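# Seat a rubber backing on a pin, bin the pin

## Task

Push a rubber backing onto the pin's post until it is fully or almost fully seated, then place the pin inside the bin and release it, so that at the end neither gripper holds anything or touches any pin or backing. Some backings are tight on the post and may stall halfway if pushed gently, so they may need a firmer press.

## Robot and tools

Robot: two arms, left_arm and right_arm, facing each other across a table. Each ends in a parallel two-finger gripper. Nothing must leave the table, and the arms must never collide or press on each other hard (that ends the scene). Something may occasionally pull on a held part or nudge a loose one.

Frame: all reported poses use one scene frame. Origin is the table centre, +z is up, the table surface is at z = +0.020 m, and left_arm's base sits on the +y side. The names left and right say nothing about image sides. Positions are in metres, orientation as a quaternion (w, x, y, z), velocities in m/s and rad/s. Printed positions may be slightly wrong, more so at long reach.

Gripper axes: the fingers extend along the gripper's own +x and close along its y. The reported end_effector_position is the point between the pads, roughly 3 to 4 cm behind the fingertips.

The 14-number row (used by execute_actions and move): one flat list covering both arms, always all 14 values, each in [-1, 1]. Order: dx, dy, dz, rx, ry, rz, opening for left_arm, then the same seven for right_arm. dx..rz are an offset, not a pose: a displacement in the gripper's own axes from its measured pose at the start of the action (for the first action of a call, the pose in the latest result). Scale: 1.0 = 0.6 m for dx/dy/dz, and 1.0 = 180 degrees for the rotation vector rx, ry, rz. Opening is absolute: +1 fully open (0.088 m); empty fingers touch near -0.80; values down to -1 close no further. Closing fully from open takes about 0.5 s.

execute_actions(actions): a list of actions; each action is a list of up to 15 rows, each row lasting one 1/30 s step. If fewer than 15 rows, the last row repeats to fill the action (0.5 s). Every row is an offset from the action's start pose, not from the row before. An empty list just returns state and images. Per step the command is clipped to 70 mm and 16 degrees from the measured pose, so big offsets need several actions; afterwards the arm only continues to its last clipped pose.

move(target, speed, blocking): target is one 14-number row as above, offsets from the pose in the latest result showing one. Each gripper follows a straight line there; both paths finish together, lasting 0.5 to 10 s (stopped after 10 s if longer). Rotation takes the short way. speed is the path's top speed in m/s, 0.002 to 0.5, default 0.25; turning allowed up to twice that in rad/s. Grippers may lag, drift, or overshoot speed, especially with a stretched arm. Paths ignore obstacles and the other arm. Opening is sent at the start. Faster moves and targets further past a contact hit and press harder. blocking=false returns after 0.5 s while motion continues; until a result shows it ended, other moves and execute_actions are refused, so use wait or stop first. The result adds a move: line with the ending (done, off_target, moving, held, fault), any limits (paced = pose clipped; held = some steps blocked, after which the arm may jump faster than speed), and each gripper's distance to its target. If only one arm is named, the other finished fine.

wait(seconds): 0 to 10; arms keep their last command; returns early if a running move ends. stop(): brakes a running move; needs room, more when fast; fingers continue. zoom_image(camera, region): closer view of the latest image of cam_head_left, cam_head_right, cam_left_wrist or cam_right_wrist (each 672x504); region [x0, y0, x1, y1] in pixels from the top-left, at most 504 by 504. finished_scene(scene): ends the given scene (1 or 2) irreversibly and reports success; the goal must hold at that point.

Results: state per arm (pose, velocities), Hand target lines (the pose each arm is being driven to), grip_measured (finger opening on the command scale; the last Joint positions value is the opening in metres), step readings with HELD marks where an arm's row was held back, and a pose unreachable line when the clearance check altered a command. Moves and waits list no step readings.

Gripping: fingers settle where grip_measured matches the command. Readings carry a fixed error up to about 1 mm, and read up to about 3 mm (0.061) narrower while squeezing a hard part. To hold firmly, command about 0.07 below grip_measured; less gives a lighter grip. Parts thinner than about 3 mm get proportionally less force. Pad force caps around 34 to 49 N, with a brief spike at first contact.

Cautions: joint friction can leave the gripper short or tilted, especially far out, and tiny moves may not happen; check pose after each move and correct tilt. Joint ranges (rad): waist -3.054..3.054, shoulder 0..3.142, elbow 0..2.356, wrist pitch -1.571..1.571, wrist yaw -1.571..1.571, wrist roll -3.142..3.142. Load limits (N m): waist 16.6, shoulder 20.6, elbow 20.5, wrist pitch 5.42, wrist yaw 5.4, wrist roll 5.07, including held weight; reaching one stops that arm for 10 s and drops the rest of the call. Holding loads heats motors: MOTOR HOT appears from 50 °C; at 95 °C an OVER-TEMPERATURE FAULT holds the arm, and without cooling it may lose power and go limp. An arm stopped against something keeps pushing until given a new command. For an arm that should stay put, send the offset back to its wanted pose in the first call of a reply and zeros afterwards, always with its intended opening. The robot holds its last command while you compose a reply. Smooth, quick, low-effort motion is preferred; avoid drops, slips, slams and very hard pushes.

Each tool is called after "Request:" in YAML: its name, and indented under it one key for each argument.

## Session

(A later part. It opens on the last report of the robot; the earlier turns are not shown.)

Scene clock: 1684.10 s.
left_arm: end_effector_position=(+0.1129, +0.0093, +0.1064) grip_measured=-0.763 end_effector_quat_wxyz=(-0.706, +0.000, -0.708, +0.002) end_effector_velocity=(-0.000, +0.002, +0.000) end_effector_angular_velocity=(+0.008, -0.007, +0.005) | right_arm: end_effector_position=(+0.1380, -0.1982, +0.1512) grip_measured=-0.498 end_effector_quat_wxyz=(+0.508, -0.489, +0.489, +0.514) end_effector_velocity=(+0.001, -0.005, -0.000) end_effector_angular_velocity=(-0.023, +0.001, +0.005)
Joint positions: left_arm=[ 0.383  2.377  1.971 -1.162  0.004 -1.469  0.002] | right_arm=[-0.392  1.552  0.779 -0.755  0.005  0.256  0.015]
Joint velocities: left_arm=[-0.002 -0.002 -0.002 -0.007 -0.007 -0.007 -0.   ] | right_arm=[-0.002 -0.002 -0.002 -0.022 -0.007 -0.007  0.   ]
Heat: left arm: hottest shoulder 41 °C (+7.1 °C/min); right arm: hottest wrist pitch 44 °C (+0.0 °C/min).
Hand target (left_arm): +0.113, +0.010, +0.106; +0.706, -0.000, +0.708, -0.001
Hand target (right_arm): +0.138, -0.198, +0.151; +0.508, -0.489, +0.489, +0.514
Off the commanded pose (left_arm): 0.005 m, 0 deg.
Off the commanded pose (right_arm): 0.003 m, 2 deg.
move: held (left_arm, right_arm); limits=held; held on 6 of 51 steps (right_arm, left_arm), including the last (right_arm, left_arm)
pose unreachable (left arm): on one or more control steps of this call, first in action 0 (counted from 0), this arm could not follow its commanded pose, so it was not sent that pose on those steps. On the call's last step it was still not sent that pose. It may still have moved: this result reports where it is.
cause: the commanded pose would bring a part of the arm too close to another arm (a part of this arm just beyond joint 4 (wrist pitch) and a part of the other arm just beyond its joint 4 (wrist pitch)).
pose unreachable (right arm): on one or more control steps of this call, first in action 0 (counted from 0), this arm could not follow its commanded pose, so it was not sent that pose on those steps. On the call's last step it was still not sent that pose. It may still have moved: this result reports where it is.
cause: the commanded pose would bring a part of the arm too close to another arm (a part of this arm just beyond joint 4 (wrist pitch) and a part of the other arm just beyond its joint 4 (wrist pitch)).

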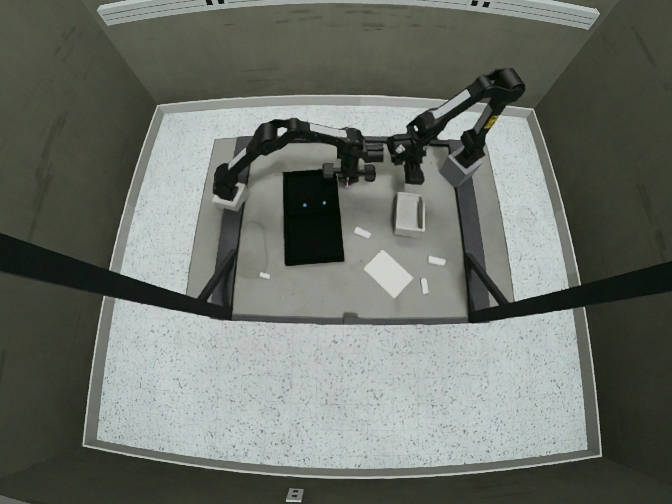

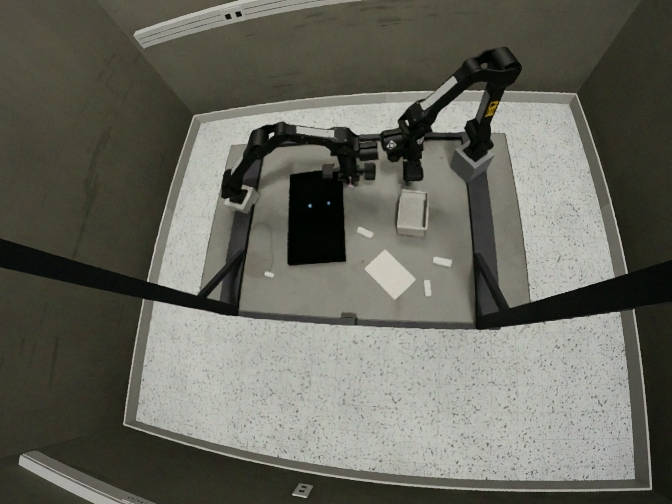

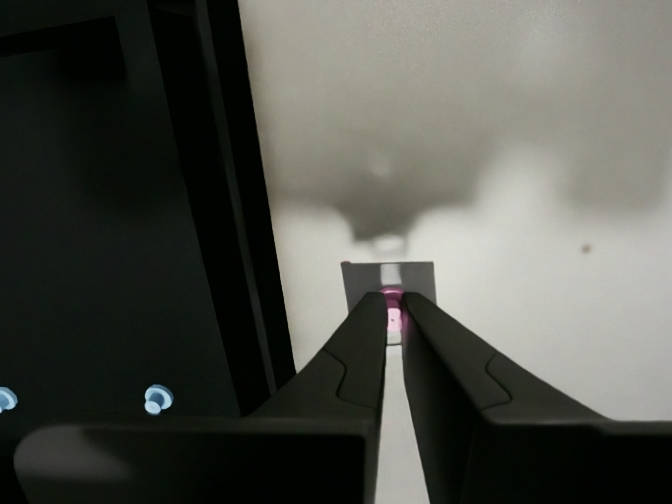

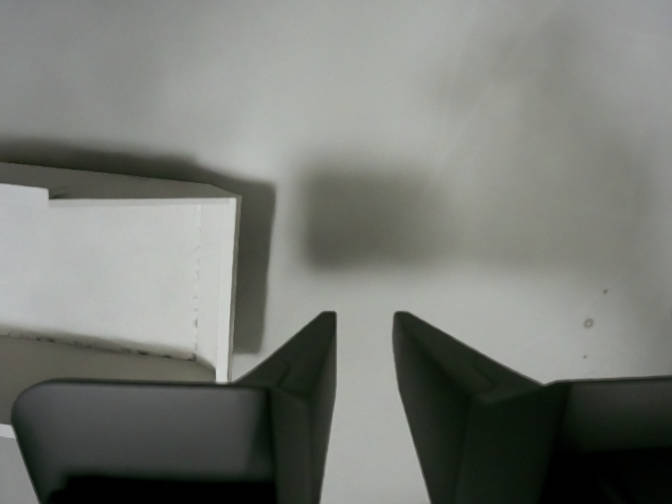

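Request:
move:
  target: [0.0487,0.007,-0.0006,0,0,0.009,-0.8,0,0,-0.067,0,0.013,0,-0.5]
  speed: 0.1

Scene clock: 1702.83 s.
left_arm: end_effector_position=(+0.1128, +0.0102, +0.0845) grip_measured=-0.763 end_effector_quat_wxyz=(-0.706, -0.003, -0.709, -0.002) end_effector_velocity=(+0.004, +0.002, +0.000) end_effector_angular_velocity=(+0.011, -0.036, +0.005) | right_arm: end_effector_position=(+0.1384, -0.2347, +0.1498) grip_measured=-0.498 end_effector_quat_wxyz=(+0.500, -0.498, +0.497, +0.505) end_effector_velocity=(+0.000, -0.007, -0.000) end_effector_angular_velocity=(-0.023, +0.000, +0.010)
Joint positions: left_arm=[ 0.383  2.402  1.927 -1.102  0.004 -1.469  0.002] | right_arm=[-0.353  1.444  0.675 -0.792 -0.001  0.295  0.015]
Joint velocities: left_arm=[-0.002 -0.002 -0.002 -0.007 -0.037 -0.007 -0.   ] | right_arm=[ 0.002 -0.007 -0.007 -0.022 -0.007 -0.007 -0.   ]
Heat: left arm: hottest shoulder 45 °C (+7.0 °C/min); right arm: hottest wrist pitch 41 °C (-3.0 °C/min).
Hand target (left_arm): +0.112, +0.014, +0.077; +0.706, +0.010, +0.708, +0.008
Hand target (right_arm): +0.138, -0.238, +0.149; +0.498, -0.499, +0.499, +0.503
Off the commanded pose (left_arm): 0.008 m, 1 deg.
Off the commanded pose (right_arm): 0.004 m, 0 deg.
move: done

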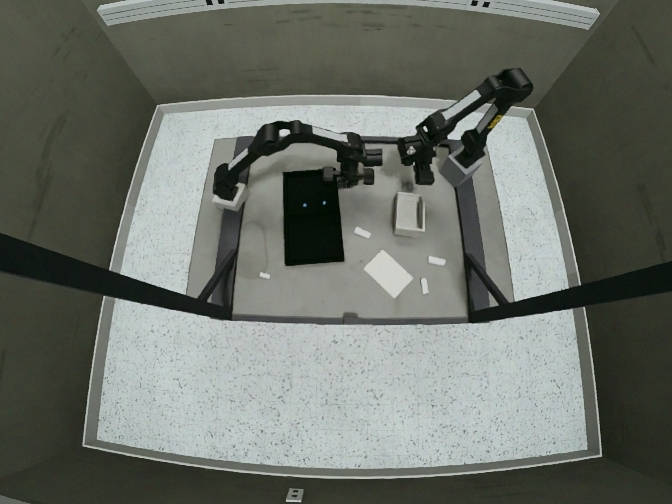

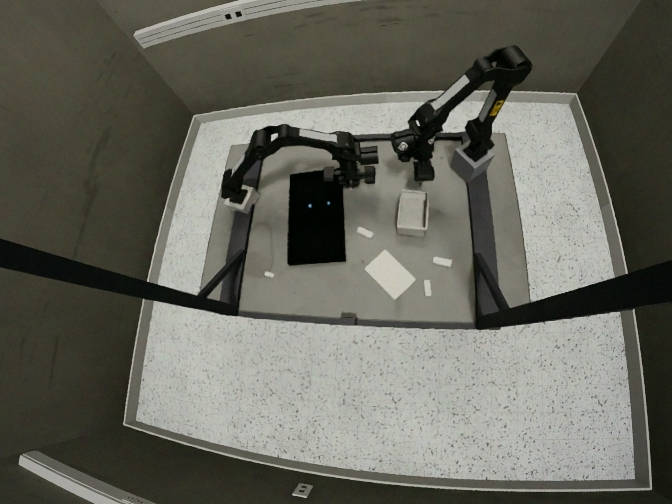

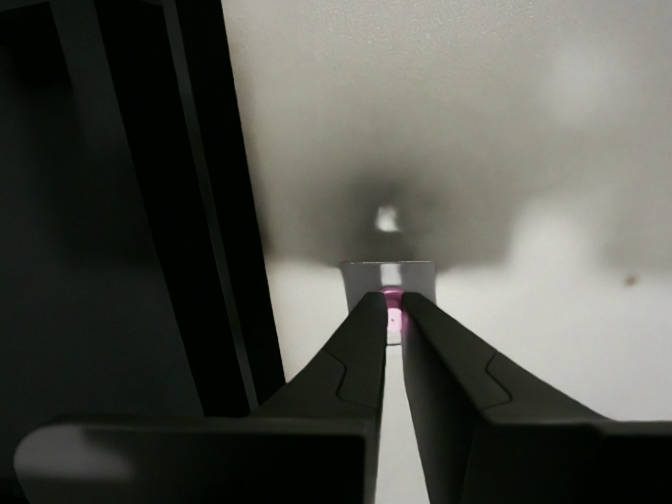

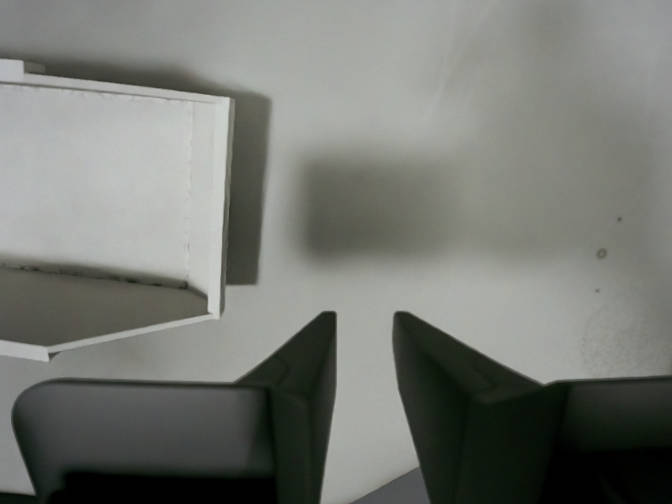

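Request:
execute_actions:
  actions:
    - [[0.014,0.0055,-0.0005,0,0,0.006,-0.8,0,0,0,0,0,0,-0.5],[0.0165,0.0055,-0.0005,0,0,0.006,-0.8,0,0,0,0,0,0,-0.5],[0.019,0.0055,-0.0005,0,0,0.006,-0.8,0,0,0,0,0,0,-0.5],[0.0215,0.0055,-0.0005,0,0,0.006,-0.8,0,0,0,0,0,0,-0.5],[0.0235,0.0055,-0.0005,0,0,0.006,-0.8,0,0,0,0,0,0,-0.5],[0.0255,0.0055,-0.0005,0,0,0.006,-0.8,0,0,0,0,0,0,-0.5],[0.027,0.006,-0.0005,0,0,0.0065,-0.8,0,0,0,0,0,0,-0.5],[0.0285,0.0066,-0.0005,0,0,0.007,-0.8,0,0,0,0,0,0,-0.5],[0.03,0.0072,-0.0005,0,0,0.0076,-0.8,0,0,0,0,0,0,-0.5],[0.0315,0.0078,-0.0005,0,0,0.0082,-0.8,0,0,0,0,0,0,-0.5]]

Scene clock: 1722.43 s.
left_arm: end_effector_position=(+0.1128, +0.0107, +0.0748) grip_measured=-0.763 end_effector_quat_wxyz=(-0.706, -0.003, -0.709, -0.002) end_effector_velocity=(+0.001, -0.006, -0.001) end_effector_angular_velocity=(-0.031, -0.011, +0.005) | right_arm: end_effector_position=(+0.1384, -0.2349, +0.1497) grip_measured=-0.498 end_effector_quat_wxyz=(+0.500, -0.498, +0.498, +0.504) end_effector_velocity=(+0.001, -0.007, -0.000) end_effector_angular_velocity=(-0.023, +0.001, -0.010)
Joint positions: left_arm=[ 0.383  2.413  1.906 -1.072  0.004 -1.469  0.002] | right_arm=[-0.352  1.444  0.675 -0.793 -0.001  0.295  0.015]
Joint velocities: left_arm=[-0.002 -0.002 -0.007  0.037 -0.007 -0.007 -0.   ] | right_arm=[-0.002 -0.007 -0.007 -0.022 -0.007  0.007 -0.   ]
Heat: left arm: hottest shoulder 45 °C (+5.0 °C/min); right arm: hottest wrist pitch 39 °C (-5.0 °C/min).
Hand target (left_arm): +0.112, +0.015, +0.066; +0.705, +0.012, +0.709, +0.010
Hand target (right_arm): +0.138, -0.235, +0.150; +0.500, -0.498, +0.497, +0.505
Off the commanded pose (left_arm): 0.010 m, 1 deg.
Off the commanded pose (right_arm): 0.000 m, 0 deg.
Step readings (end_effector_position):
0: left_arm (+0.1128, +0.0102, +0.0845) | right_arm (+0.1384, -0.2349, +0.1497)
1: left_arm (+0.1128, +0.0101, +0.0845) | right_arm (+0.1384, -0.2349, +0.1497)
2: left_arm (+0.1129, +0.0099, +0.0843) | right_arm (+0.1384, -0.2349, +0.1497)
4: left_arm (+0.1129, +0.0093, +0.0836) | right_arm (+0.1384, -0.2349, +0.1497)
8: left_arm (+0.1129, +0.0093, +0.0800) | right_arm (+0.1384, -0.2349, +0.1497)
15: end_effector_position above

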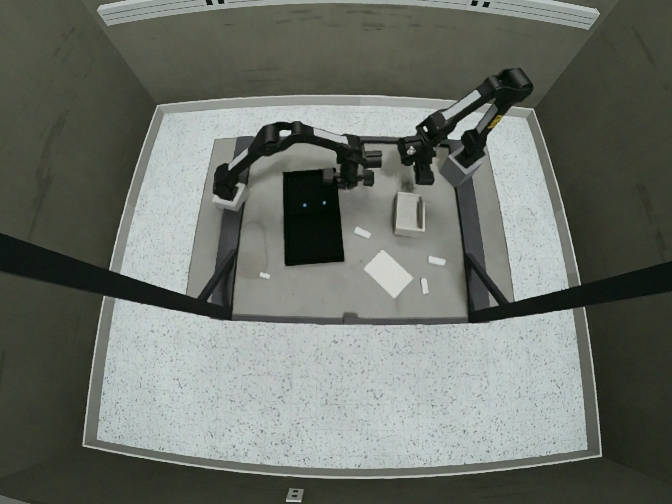

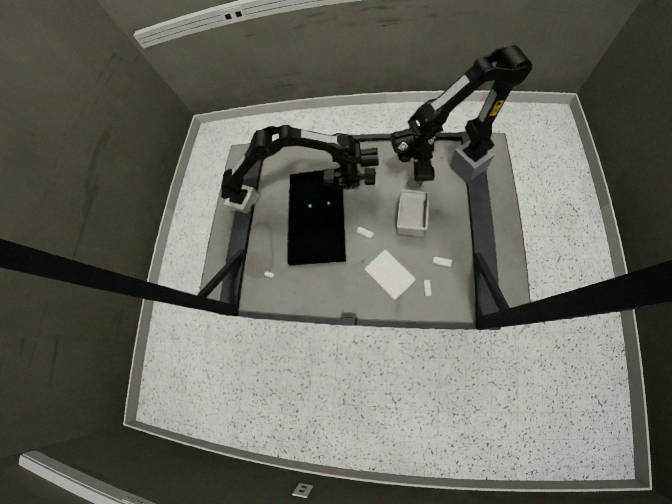

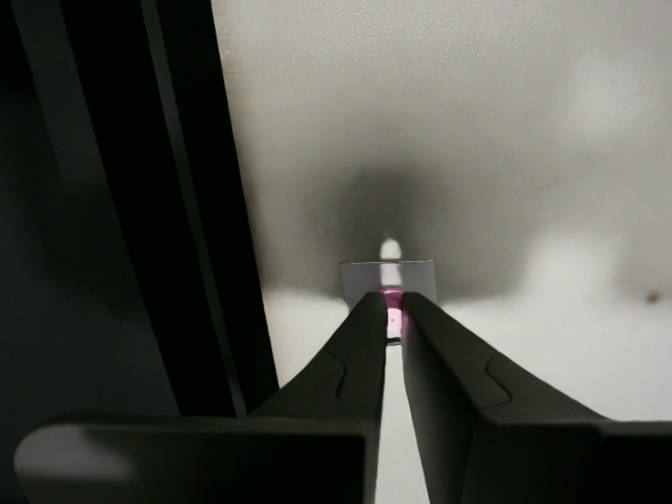

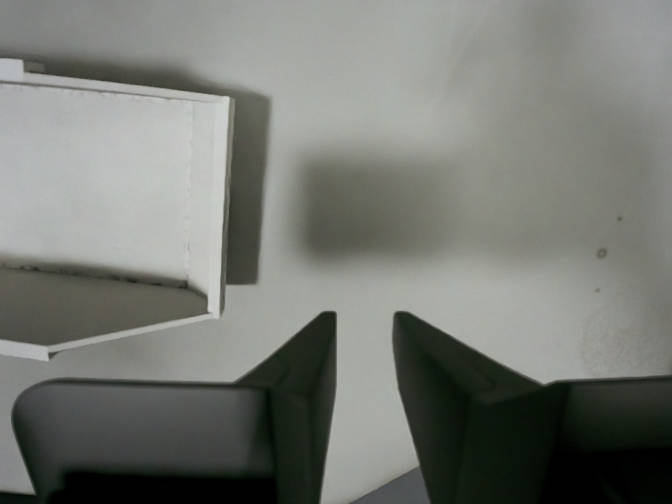

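Request:
execute_actions:
  actions:
    - [[0.005,0.003,0,0,0,0.003,-0.8,0,0,0,0,0,0,-0.5],[0,0,0,0,0,0,-0.8,0,0,0,0,0,0,-0.5],[-0.003,-0.002,0,0,0,-0.002,-0.76,0,0,0,0,0,0,-0.5],[-0.005,-0.003,0,0,0,-0.003,-0.72,0,0,0,0,0,0,-0.5],[-0.005,-0.003,0,0,0,-0.003,-0.68,0,0,0,0,0,0,-0.5],[-0.005,-0.003,0,0,0,-0.003,-0.62,0,0,0,0,0,0,-0.5],[-0.005,-0.003,0,0,0,-0.003,-0.55,0,0,0,0,0,0,-0.5],[-0.005,-0.003,0,0,0,-0.003,-0.55,0,0,0,0,0,0,-0.5],[-0.005,-0.003,0,0,0,-0.003,-0.55,0,0,0,0,0,0,-0.5],[-0.01,-0.006,0,0,0,-0.006,-0.55,0,0,0,0,0,0,-0.5],[-0.015,-0.008,0,0,0,-0.008,-0.55,0,0,0,0,0,0,-0.5],[-0.02,-0.009,0,0,0,-0.009,-0.55,0,0,0,0,0,0,-0.5],[-0.025,-0.009,0,0,0,-0.009,-0.55,0,0,0,0,0,0,-0.5]]
    - [[-0.024,-0.008,0,0,0,-0.008,-0.55,0,0,0,0,0,0,-0.5],[-0.032,-0.008,0,0,0,-0.008,-0.55,0,0,0,0,0,0,-0.5],[-0.042,-0.008,0,0,0,-0.008,-0.55,0,0,0,0,0,0,-0.5],[-0.054,-0.008,0,0,0,-0.008,-0.55,0,0,0,0,0,0,-0.5],[-0.066,-0.007,0,0,0,-0.007,-0.55,0,0,0,0,0,0,-0.5],[-0.078,-0.007,0,0,0,-0.007,-0.55,0,0,0,0,0,0,-0.5],[-0.088,-0.007,0,0,0,-0.007,-0.55,0,0,0,0,0,0,-0.5]]

Request:
move:
  target: [-0.067,0.417,-0.022,0,0,0,-0.55,0.0745,0.0423,0.408,0,0,0,-0.5]
  speed: 0.3

Scene clock: 1741.80 s.
left_arm: end_effector_position=(+0.1131, +0.0074, +0.1243) grip_measured=-0.553 end_effector_quat_wxyz=(-0.706, +0.000, -0.708, +0.001) end_effector_velocity=(-0.001, +0.009, +0.007) end_effector_angular_velocity=(+0.042, -0.003, +0.005) | right_arm: end_effector_position=(+0.1384, -0.2349, +0.1497) grip_measured=-0.498 end_effector_quat_wxyz=(+0.500, -0.498, +0.498, +0.504) end_effector_velocity=(-0.000, -0.002, +0.001) end_effector_angular_velocity=(-0.004, +0.006, +0.005)
Joint positions: left_arm=[ 0.383  2.375  2.039 -1.232  0.004 -1.469  0.012] | right_arm=[-0.352  1.444  0.675 -0.793 -0.001  0.295  0.015]
Joint velocities: left_arm=[-0.002 -0.002  0.022 -0.066 -0.007 -0.007 -0.   ] | right_arm=[-0.002 -0.007 -0.002 -0.007 -0.007 -0.007  0.   ]
Heat: left arm: hottest shoulder 45 °C (+4.0 °C/min); right arm: hottest wrist pitch 37 °C (-7.0 °C/min).
Hand target (left_arm): +0.113, +0.006, +0.129; +0.705, -0.003, +0.709, -0.004
Hand target (right_arm): +0.138, -0.235, +0.150; +0.500, -0.498, +0.498, +0.504
Off the commanded pose (left_arm): 0.005 m, 0 deg.
Off the commanded pose (right_arm): 0.000 m, 0 deg.
Step readings (end_effector_position; steps 1 to 15: 1st action; 16 to 30: 2nd action):
0: left_arm (+0.1128, +0.0106, +0.0747) | right_arm (+0.1384, -0.2349, +0.1497)
1: left_arm (+0.1128, +0.0106, +0.0747) | right_arm (+0.1384, -0.2349, +0.1497)
2: left_arm (+0.1128, +0.0106, +0.0747) | right_arm (+0.1384, -0.2349, +0.1497)
4: left_arm (+0.1128, +0.0106, +0.0747) | right_arm (+0.1384, -0.2349, +0.1497)
8: left_arm (+0.1128, +0.0106, +0.0747) | right_arm (+0.1384, -0.2349, +0.1497)
15: left_arm (+0.1127, +0.0112, +0.0762) | right_arm (+0.1384, -0.2349, +0.1497)
16: left_arm (+0.1127, +0.0112, +0.0769) | right_arm (+0.1384, -0.2349, +0.1497)
17: left_arm (+0.1127, +0.0112, +0.0782) | right_arm (+0.1384, -0.2349, +0.1497)
19: left_arm (+0.1126, +0.0125, +0.0823) | right_arm (+0.1384, -0.2349, +0.1497)
23: left_arm (+0.1125, +0.0131, +0.1010) | right_arm (+0.1384, -0.2349, +0.1497)
30: end_effector_position above

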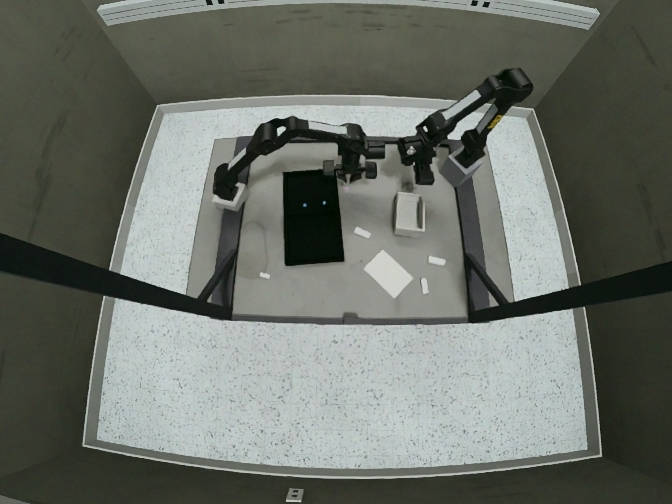

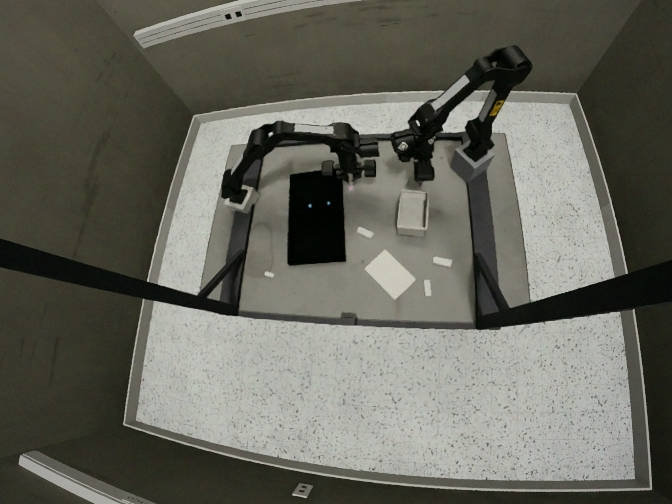

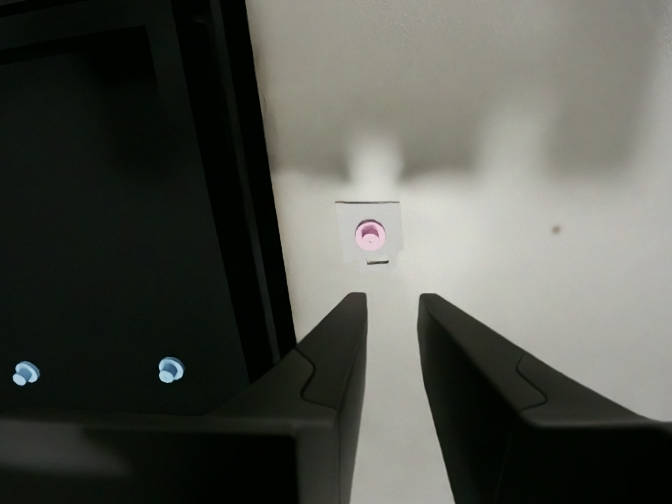

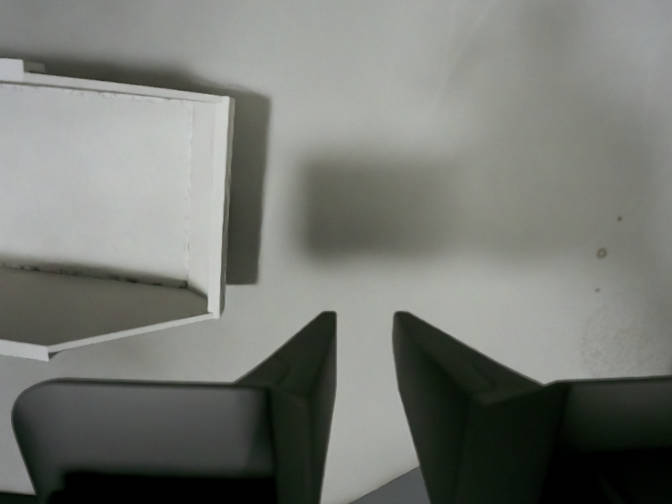

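Scene clock: 1744.13 s.
left_arm: end_effector_position=(+0.0990, +0.2536, +0.1679) grip_measured=-0.553 end_effector_quat_wxyz=(-0.706, +0.002, -0.708, +0.003) end_effector_velocity=(-0.001, -0.001, -0.000) end_effector_angular_velocity=(-0.008, +0.006, +0.005) | right_arm: end_effector_position=(+0.1099, +0.0109, +0.1155) grip_measured=-0.498 end_effector_quat_wxyz=(+0.503, -0.494, +0.494, +0.508) end_effector_velocity=(+0.002, +0.002, +0.003) end_effector_angular_velocity=(-0.010, -0.010, +0.005)
Joint positions: left_arm=[ 0.431  1.374  0.908 -1.098  0.004 -1.422  0.012] | right_arm=[-0.453  2.369  1.789 -0.968 -0.001  0.194  0.015]
Joint velocities: left_arm=[-0.002 -0.002 -0.002  0.007  0.007 -0.007 -0.   ] | right_arm=[-0.002  0.012  0.037 -0.037  0.007 -0.007 -0.   ]
Heat: left arm: hottest shoulder 45 °C (+3.0 °C/min); right arm: hottest wrist pitch 37 °C (-7.1 °C/min).
Hand target (left_arm): +0.099, +0.257, +0.167; +0.706, -0.000, +0.708, -0.001
Hand target (right_arm): +0.111, +0.011, +0.111; +0.499, -0.498, +0.498, +0.505
Off the commanded pose (left_arm): 0.006 m, 0 deg.
Off the commanded pose (right_arm): 0.008 m, 1 deg.
move: done; limits=paced,held; held on 4 of 70 steps (right_arm)
pose unreachable (right arm): on one or more control steps of this call, first in action 0 (counted from 0), this arm could not follow its commanded pose, so it was not sent that pose on those steps. It may still have moved: this result reports where it is.
cause: the commanded pose would bring a part of the arm too close to another arm (a part of this arm just beyond joint 4 (wrist pitch) and a part of the other arm just beyond its joint 4 (wrist pitch)).

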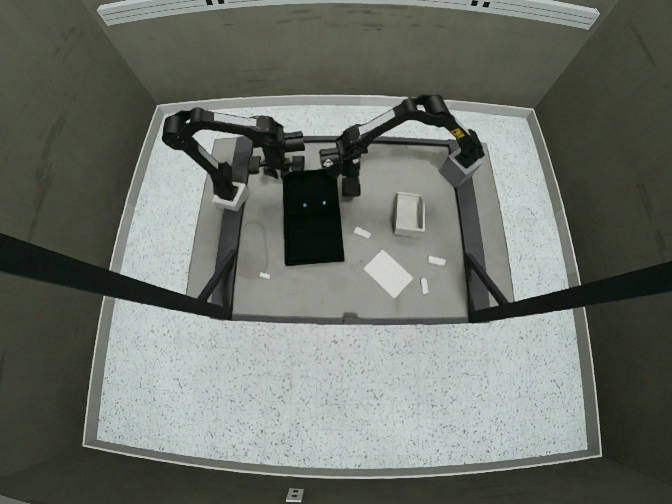

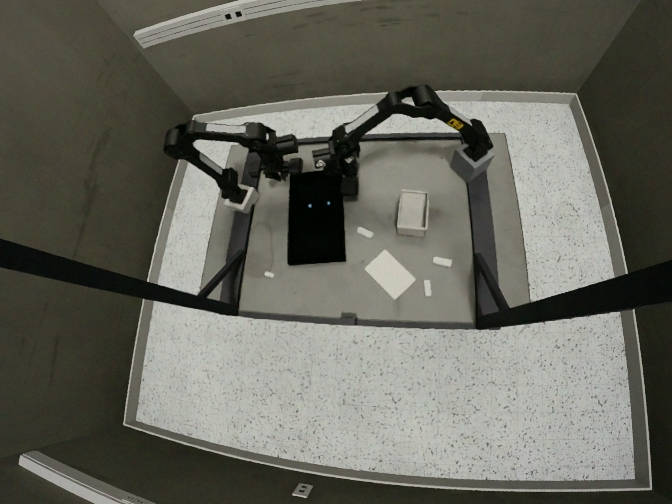

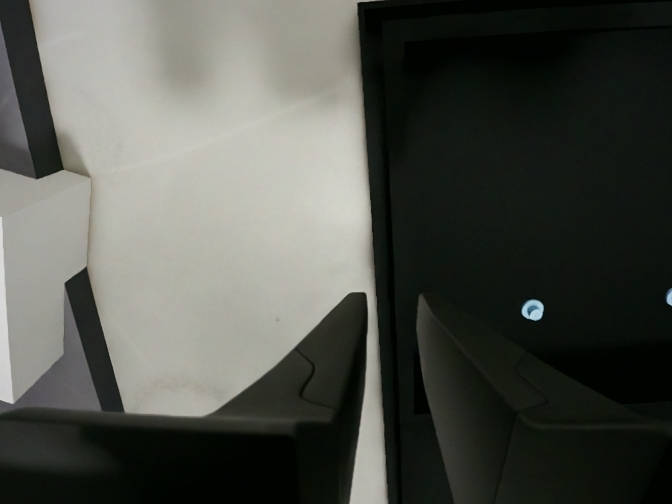

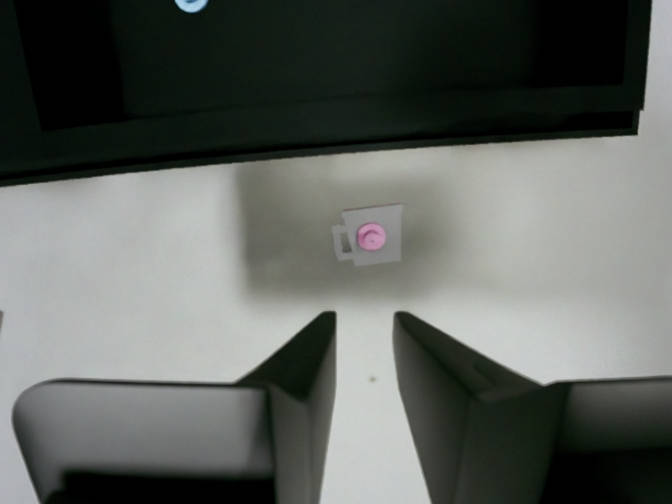

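Request:
move:
  target: [0,0,0,0,0,0,-0.55,0.0738,-0.0077,0.004,0,0.0138,0,-0.5]
  speed: 0.15

Scene clock: 1762.67 s.
left_arm: end_effector_position=(+0.0990, +0.2536, +0.1679) grip_measured=-0.553 end_effector_quat_wxyz=(-0.706, +0.002, -0.708, +0.003) end_effector_velocity=(-0.000, +0.006, -0.001) end_effector_angular_velocity=(+0.028, -0.003, +0.005) | right_arm: end_effector_position=(+0.1141, +0.0145, +0.0765) grip_measured=-0.498 end_effector_quat_wxyz=(+0.494, -0.504, +0.503, +0.498) end_effector_velocity=(+0.000, -0.002, +0.001) end_effector_angular_velocity=(-0.009, +0.006, +0.005)
Joint positions: left_arm=[ 0.431  1.374  0.908 -1.098  0.004 -1.422  0.012] | right_arm=[-0.466  2.472  1.814 -0.926 -0.006  0.183  0.015]
Joint velocities: left_arm=[-0.002  0.002 -0.002 -0.022 -0.007 -0.007 -0.   ] | right_arm=[-0.002 -0.002 -0.002 -0.007 -0.007 -0.007 -0.   ]
Heat: left arm: hottest shoulder 40 °C (-5.0 °C/min); right arm: hottest wrist pitch 36 °C (-5.0 °C/min).
Hand target (left_arm): +0.099, +0.254, +0.168; +0.706, -0.002, +0.708, -0.003
Hand target (right_arm): +0.114, +0.015, +0.071; +0.492, -0.505, +0.505, +0.497
Off the commanded pose (left_arm): 0.000 m, 0 deg.
Off the commanded pose (right_arm): 0.005 m, 0 deg.
move: done

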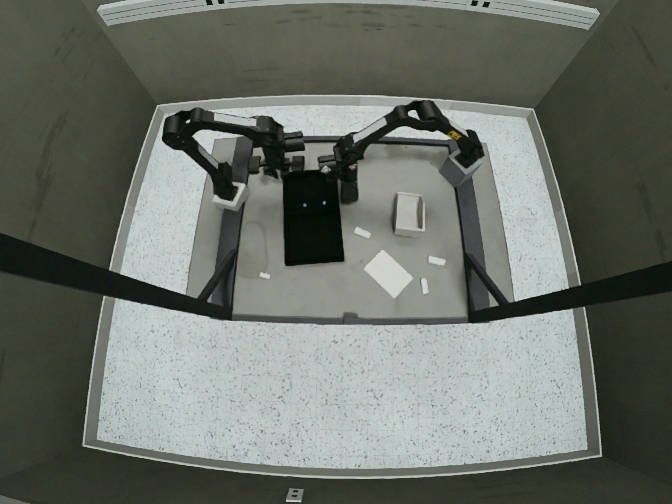

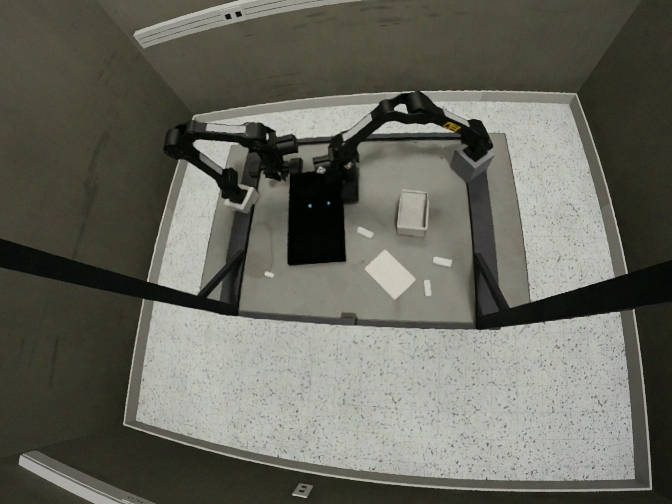

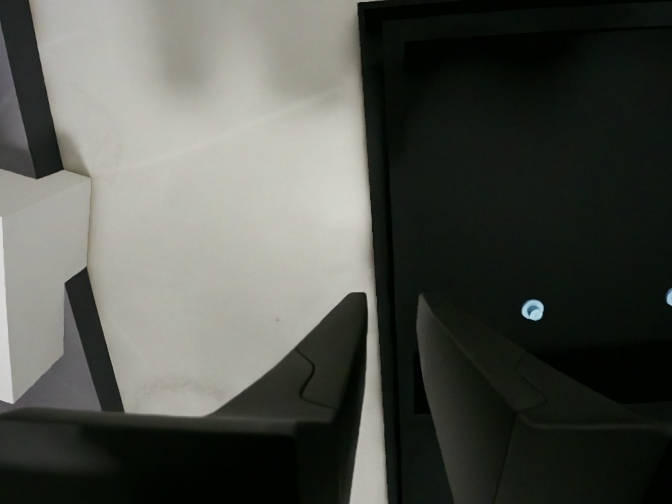

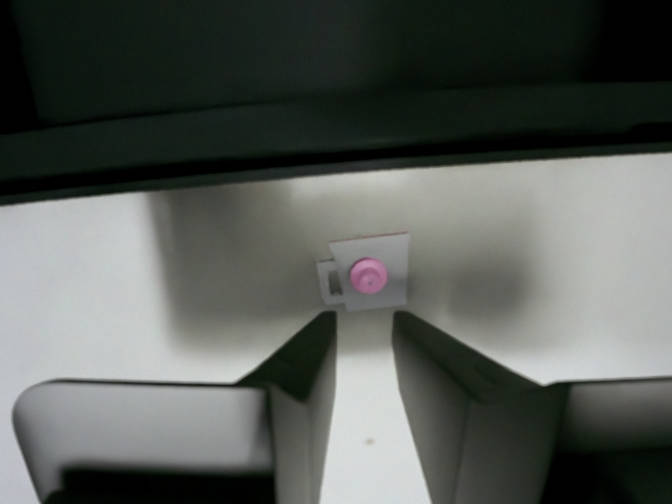

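Request:
move:
  target: [0,0,0,0,0,0,-0.55,0.0243,-0.0027,0.017,0,-0.003,0,-0.5]
  speed: 0.06

Request:
zoom_image:
  camera: "cam_right_wrist"
  region: [300, 250, 430, 370]

Scene clock: 1784.50 s.
left_arm: end_effector_position=(+0.0990, +0.2536, +0.1679) grip_measured=-0.553 end_effector_quat_wxyz=(-0.706, +0.002, -0.708, +0.003) end_effector_velocity=(-0.002, +0.001, +0.001) end_effector_angular_velocity=(+0.001, +0.008, +0.005) | right_arm: end_effector_position=(+0.1147, +0.0236, +0.0670) grip_measured=-0.498 end_effector_quat_wxyz=(+0.497, -0.500, +0.501, +0.502) end_effector_velocity=(+0.001, +0.009, +0.004) end_effector_angular_velocity=(+0.035, +0.014, -0.000)
Joint positions: left_arm=[ 0.431  1.374  0.908 -1.098  0.004 -1.422  0.012] | right_arm=[-0.471  2.512  1.849 -0.908 -0.006  0.178  0.015]
Joint velocities: left_arm=[-0.002 -0.002  0.002 -0.007  0.007 -0.007 -0.   ] | right_arm=[-0.007 -0.002  0.012  0.022 -0.007 -0.007 -0.   ]
Heat: left arm: hottest shoulder 37 °C (-8.1 °C/min); right arm: hottest shoulder 39 °C (+1.0 °C/min).
Hand target (left_arm): +0.099, +0.254, +0.168; +0.706, -0.002, +0.708, -0.003
Hand target (right_arm): +0.116, +0.025, +0.062; +0.497, -0.502, +0.501, +0.501
Off the commanded pose (left_arm): 0.000 m, 0 deg.
Off the commanded pose (right_arm): 0.005 m, 0 deg.
move: done

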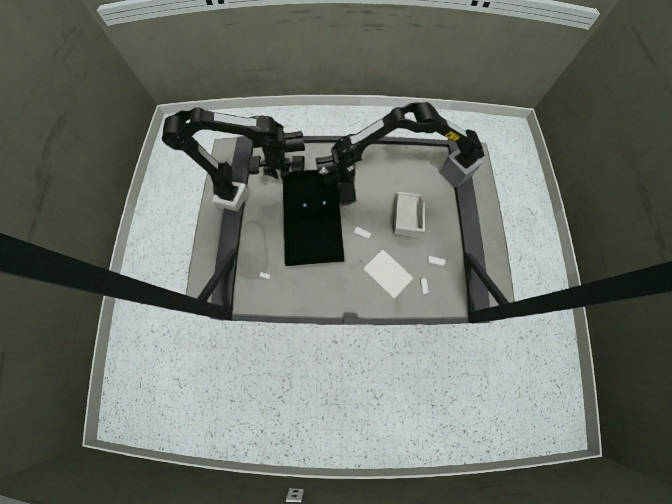

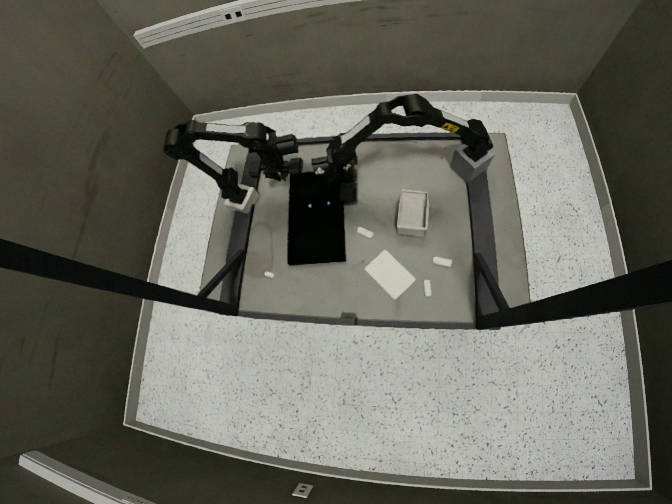

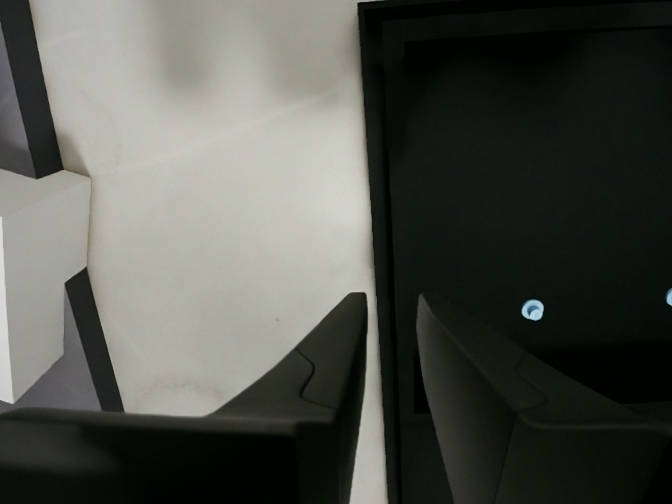

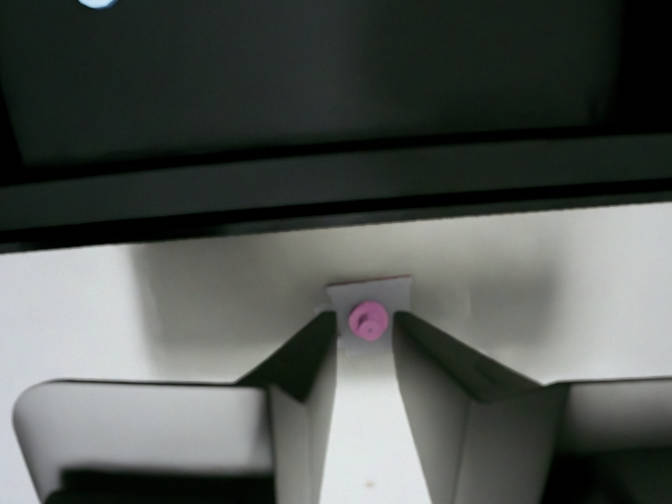

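Region (300, 250, 430, 370) of cam_right_wrist's 672x504 image, scaled by 3.877, with more detail than that image has; it fills the top 465 rows of this view, and the rest is white.

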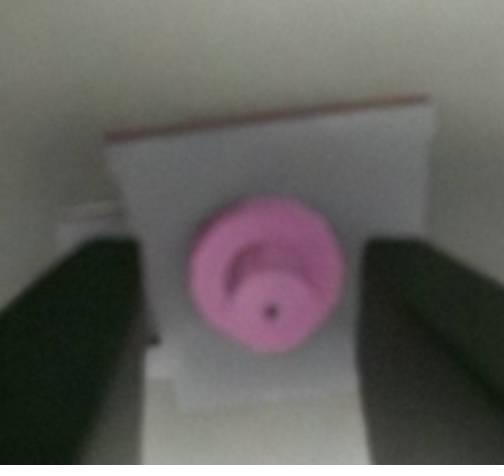

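Request:
execute_actions:
  actions:
    - [[0,0,0,0,0,0,-0.55,0.0095,-0.002,0.001,0,0,0,-0.56],[0,0,0,0,0,0,-0.55,0.011,-0.002,0.001,0,0,0,-0.6],[0,0,0,0,0,0,-0.55,0.013,-0.002,0.001,0,0,0,-0.6],[0,0,0,0,0,0,-0.55,0.015,-0.002,0.001,0,0,0,-0.6],[0,0,0,0,0,0,-0.55,0.0167,-0.002,0.001,0,0,0,-0.6],[0,0,0,0,0,0,-0.55,0.018,-0.002,0.001,0,0,0,-0.6]]
    - [[0,0,0,0,0,0,-0.55,0,0,0,0,0,0,-0.64],[0,0,0,0,0,0,-0.55,0,0,0,0,0,0,-0.67],[0,0,0,0,0,0,-0.55,0,0,0,0,0,0,-0.69],[0,0,0,0,0,0,-0.55,0,0,0,0,0,0,-0.71],[0,0,0,0,0,0,-0.55,0,0,0,0,0,0,-0.73],[0,0,0,0,0,0,-0.55,0,0,0,0,0,0,-0.75],[0,0,0,0,0,0,-0.55,0,0,0,0,0,0,-0.77],[0,0,0,0,0,0,-0.55,0,0,0,0,0,0,-0.79]]

Request:
zoom_image:
  camera: "cam_right_wrist"
  region: [300, 250, 430, 370]

Scene clock: 1815.07 s.
left_arm: end_effector_position=(+0.0990, +0.2536, +0.1679) grip_measured=-0.553 end_effector_quat_wxyz=(-0.706, +0.002, -0.708, +0.003) end_effector_velocity=(+0.002, +0.003, -0.001) end_effector_angular_velocity=(+0.015, -0.020, +0.005) | right_arm: end_effector_position=(+0.1139, +0.0287, +0.0660) grip_measured=-0.700 end_effector_quat_wxyz=(+0.501, -0.493, +0.496, +0.509) end_effector_velocity=(-0.002, +0.001, +0.001) end_effector_angular_velocity=(+0.003, +0.023, +0.005)
Joint positions: left_arm=[ 0.431  1.374  0.908 -1.098  0.004 -1.422  0.012] | right_arm=[-0.471  2.515  1.851 -0.884 -0.006  0.178  0.005]
Joint velocities: left_arm=[-0.002  0.002 -0.002 -0.007 -0.022 -0.007  0.   ] | right_arm=[-0.002 -0.002 -0.002  0.007 -0.022 -0.007 -0.   ]
Heat: left arm: hottest shoulder 35 °C (-7.0 °C/min); right arm: hottest shoulder 43 °C (+7.0 °C/min).
Hand target (left_arm): +0.099, +0.254, +0.168; +0.706, -0.002, +0.708, -0.003
Hand target (right_arm): +0.114, +0.029, +0.066; +0.501, -0.493, +0.496, +0.509
Off the commanded pose (left_arm): 0.000 m, 0 deg.
Off the commanded pose (right_arm): 0.000 m, 0 deg.
Step readings (end_effector_position; steps 1 to 15: 1st action; 16 to 30: 2nd action):
0: left_arm (+0.0990, +0.2536, +0.1679) | right_arm (+0.1146, +0.0241, +0.0672)
1: left_arm (+0.0990, +0.2536, +0.1679) | right_arm (+0.1146, +0.0243, +0.0672)
2: left_arm (+0.0990, +0.2536, +0.1679) | right_arm (+0.1144, +0.0250, +0.0672)
4: left_arm (+0.0990, +0.2536, +0.1679) | right_arm (+0.1142, +0.0264, +0.0672)
8: left_arm (+0.0990, +0.2536, +0.1679) | right_arm (+0.1140, +0.0281, +0.0664)
15: left_arm (+0.0990, +0.2536, +0.1679) | right_arm (+0.1139, +0.0287, +0.0660)
16: left_arm (+0.0990, +0.2536, +0.1679) | right_arm (+0.1139, +0.0287, +0.0660)
17: left_arm (+0.0990, +0.2536, +0.1679) | right_arm (+0.1139, +0.0287, +0.0660)
19: left_arm (+0.0990, +0.2536, +0.1679) | right_arm (+0.1139, +0.0287, +0.0660)
23: left_arm (+0.0990, +0.2536, +0.1679) | right_arm (+0.1139, +0.0287, +0.0660)
30: end_effector_position above

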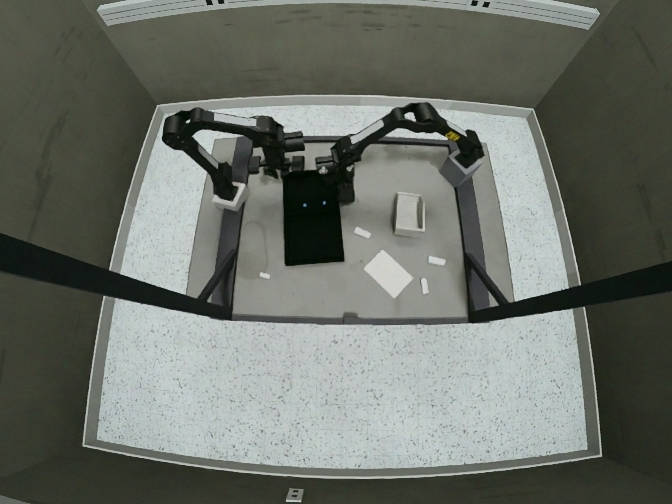

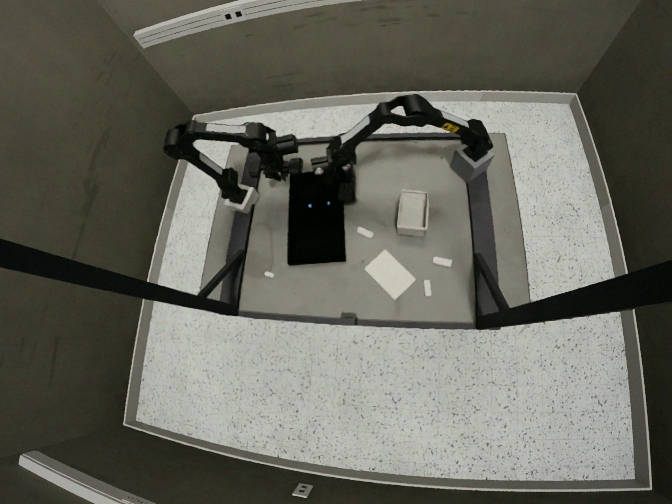

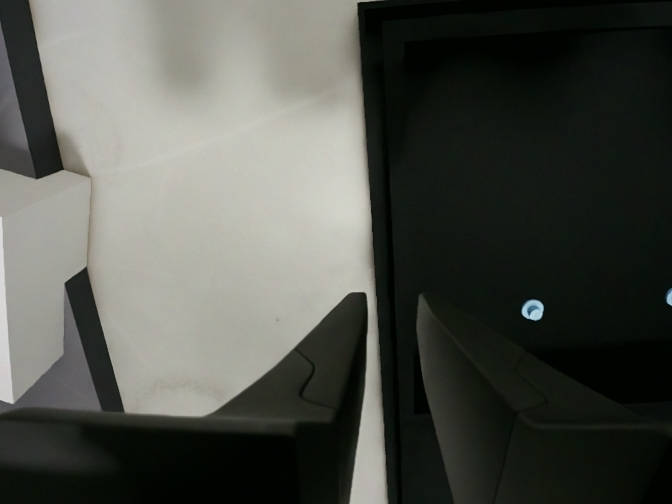

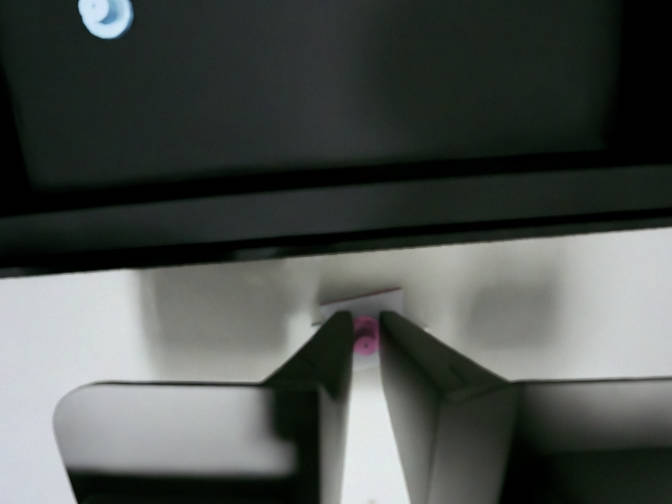

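Region (300, 250, 430, 370) of cam_right_wrist's 672x504 image, scaled by 3.877, with more detail than that image has; it fills the top 465 rows of this view, and the rest is white.

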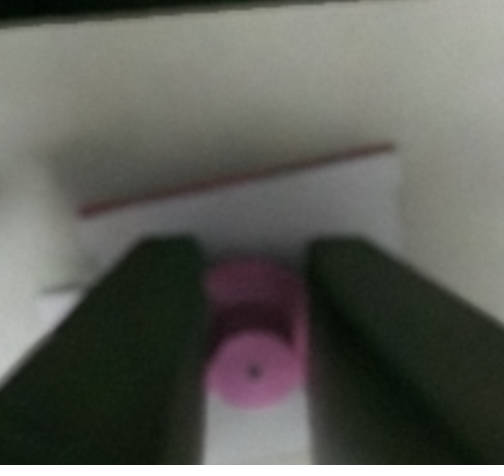

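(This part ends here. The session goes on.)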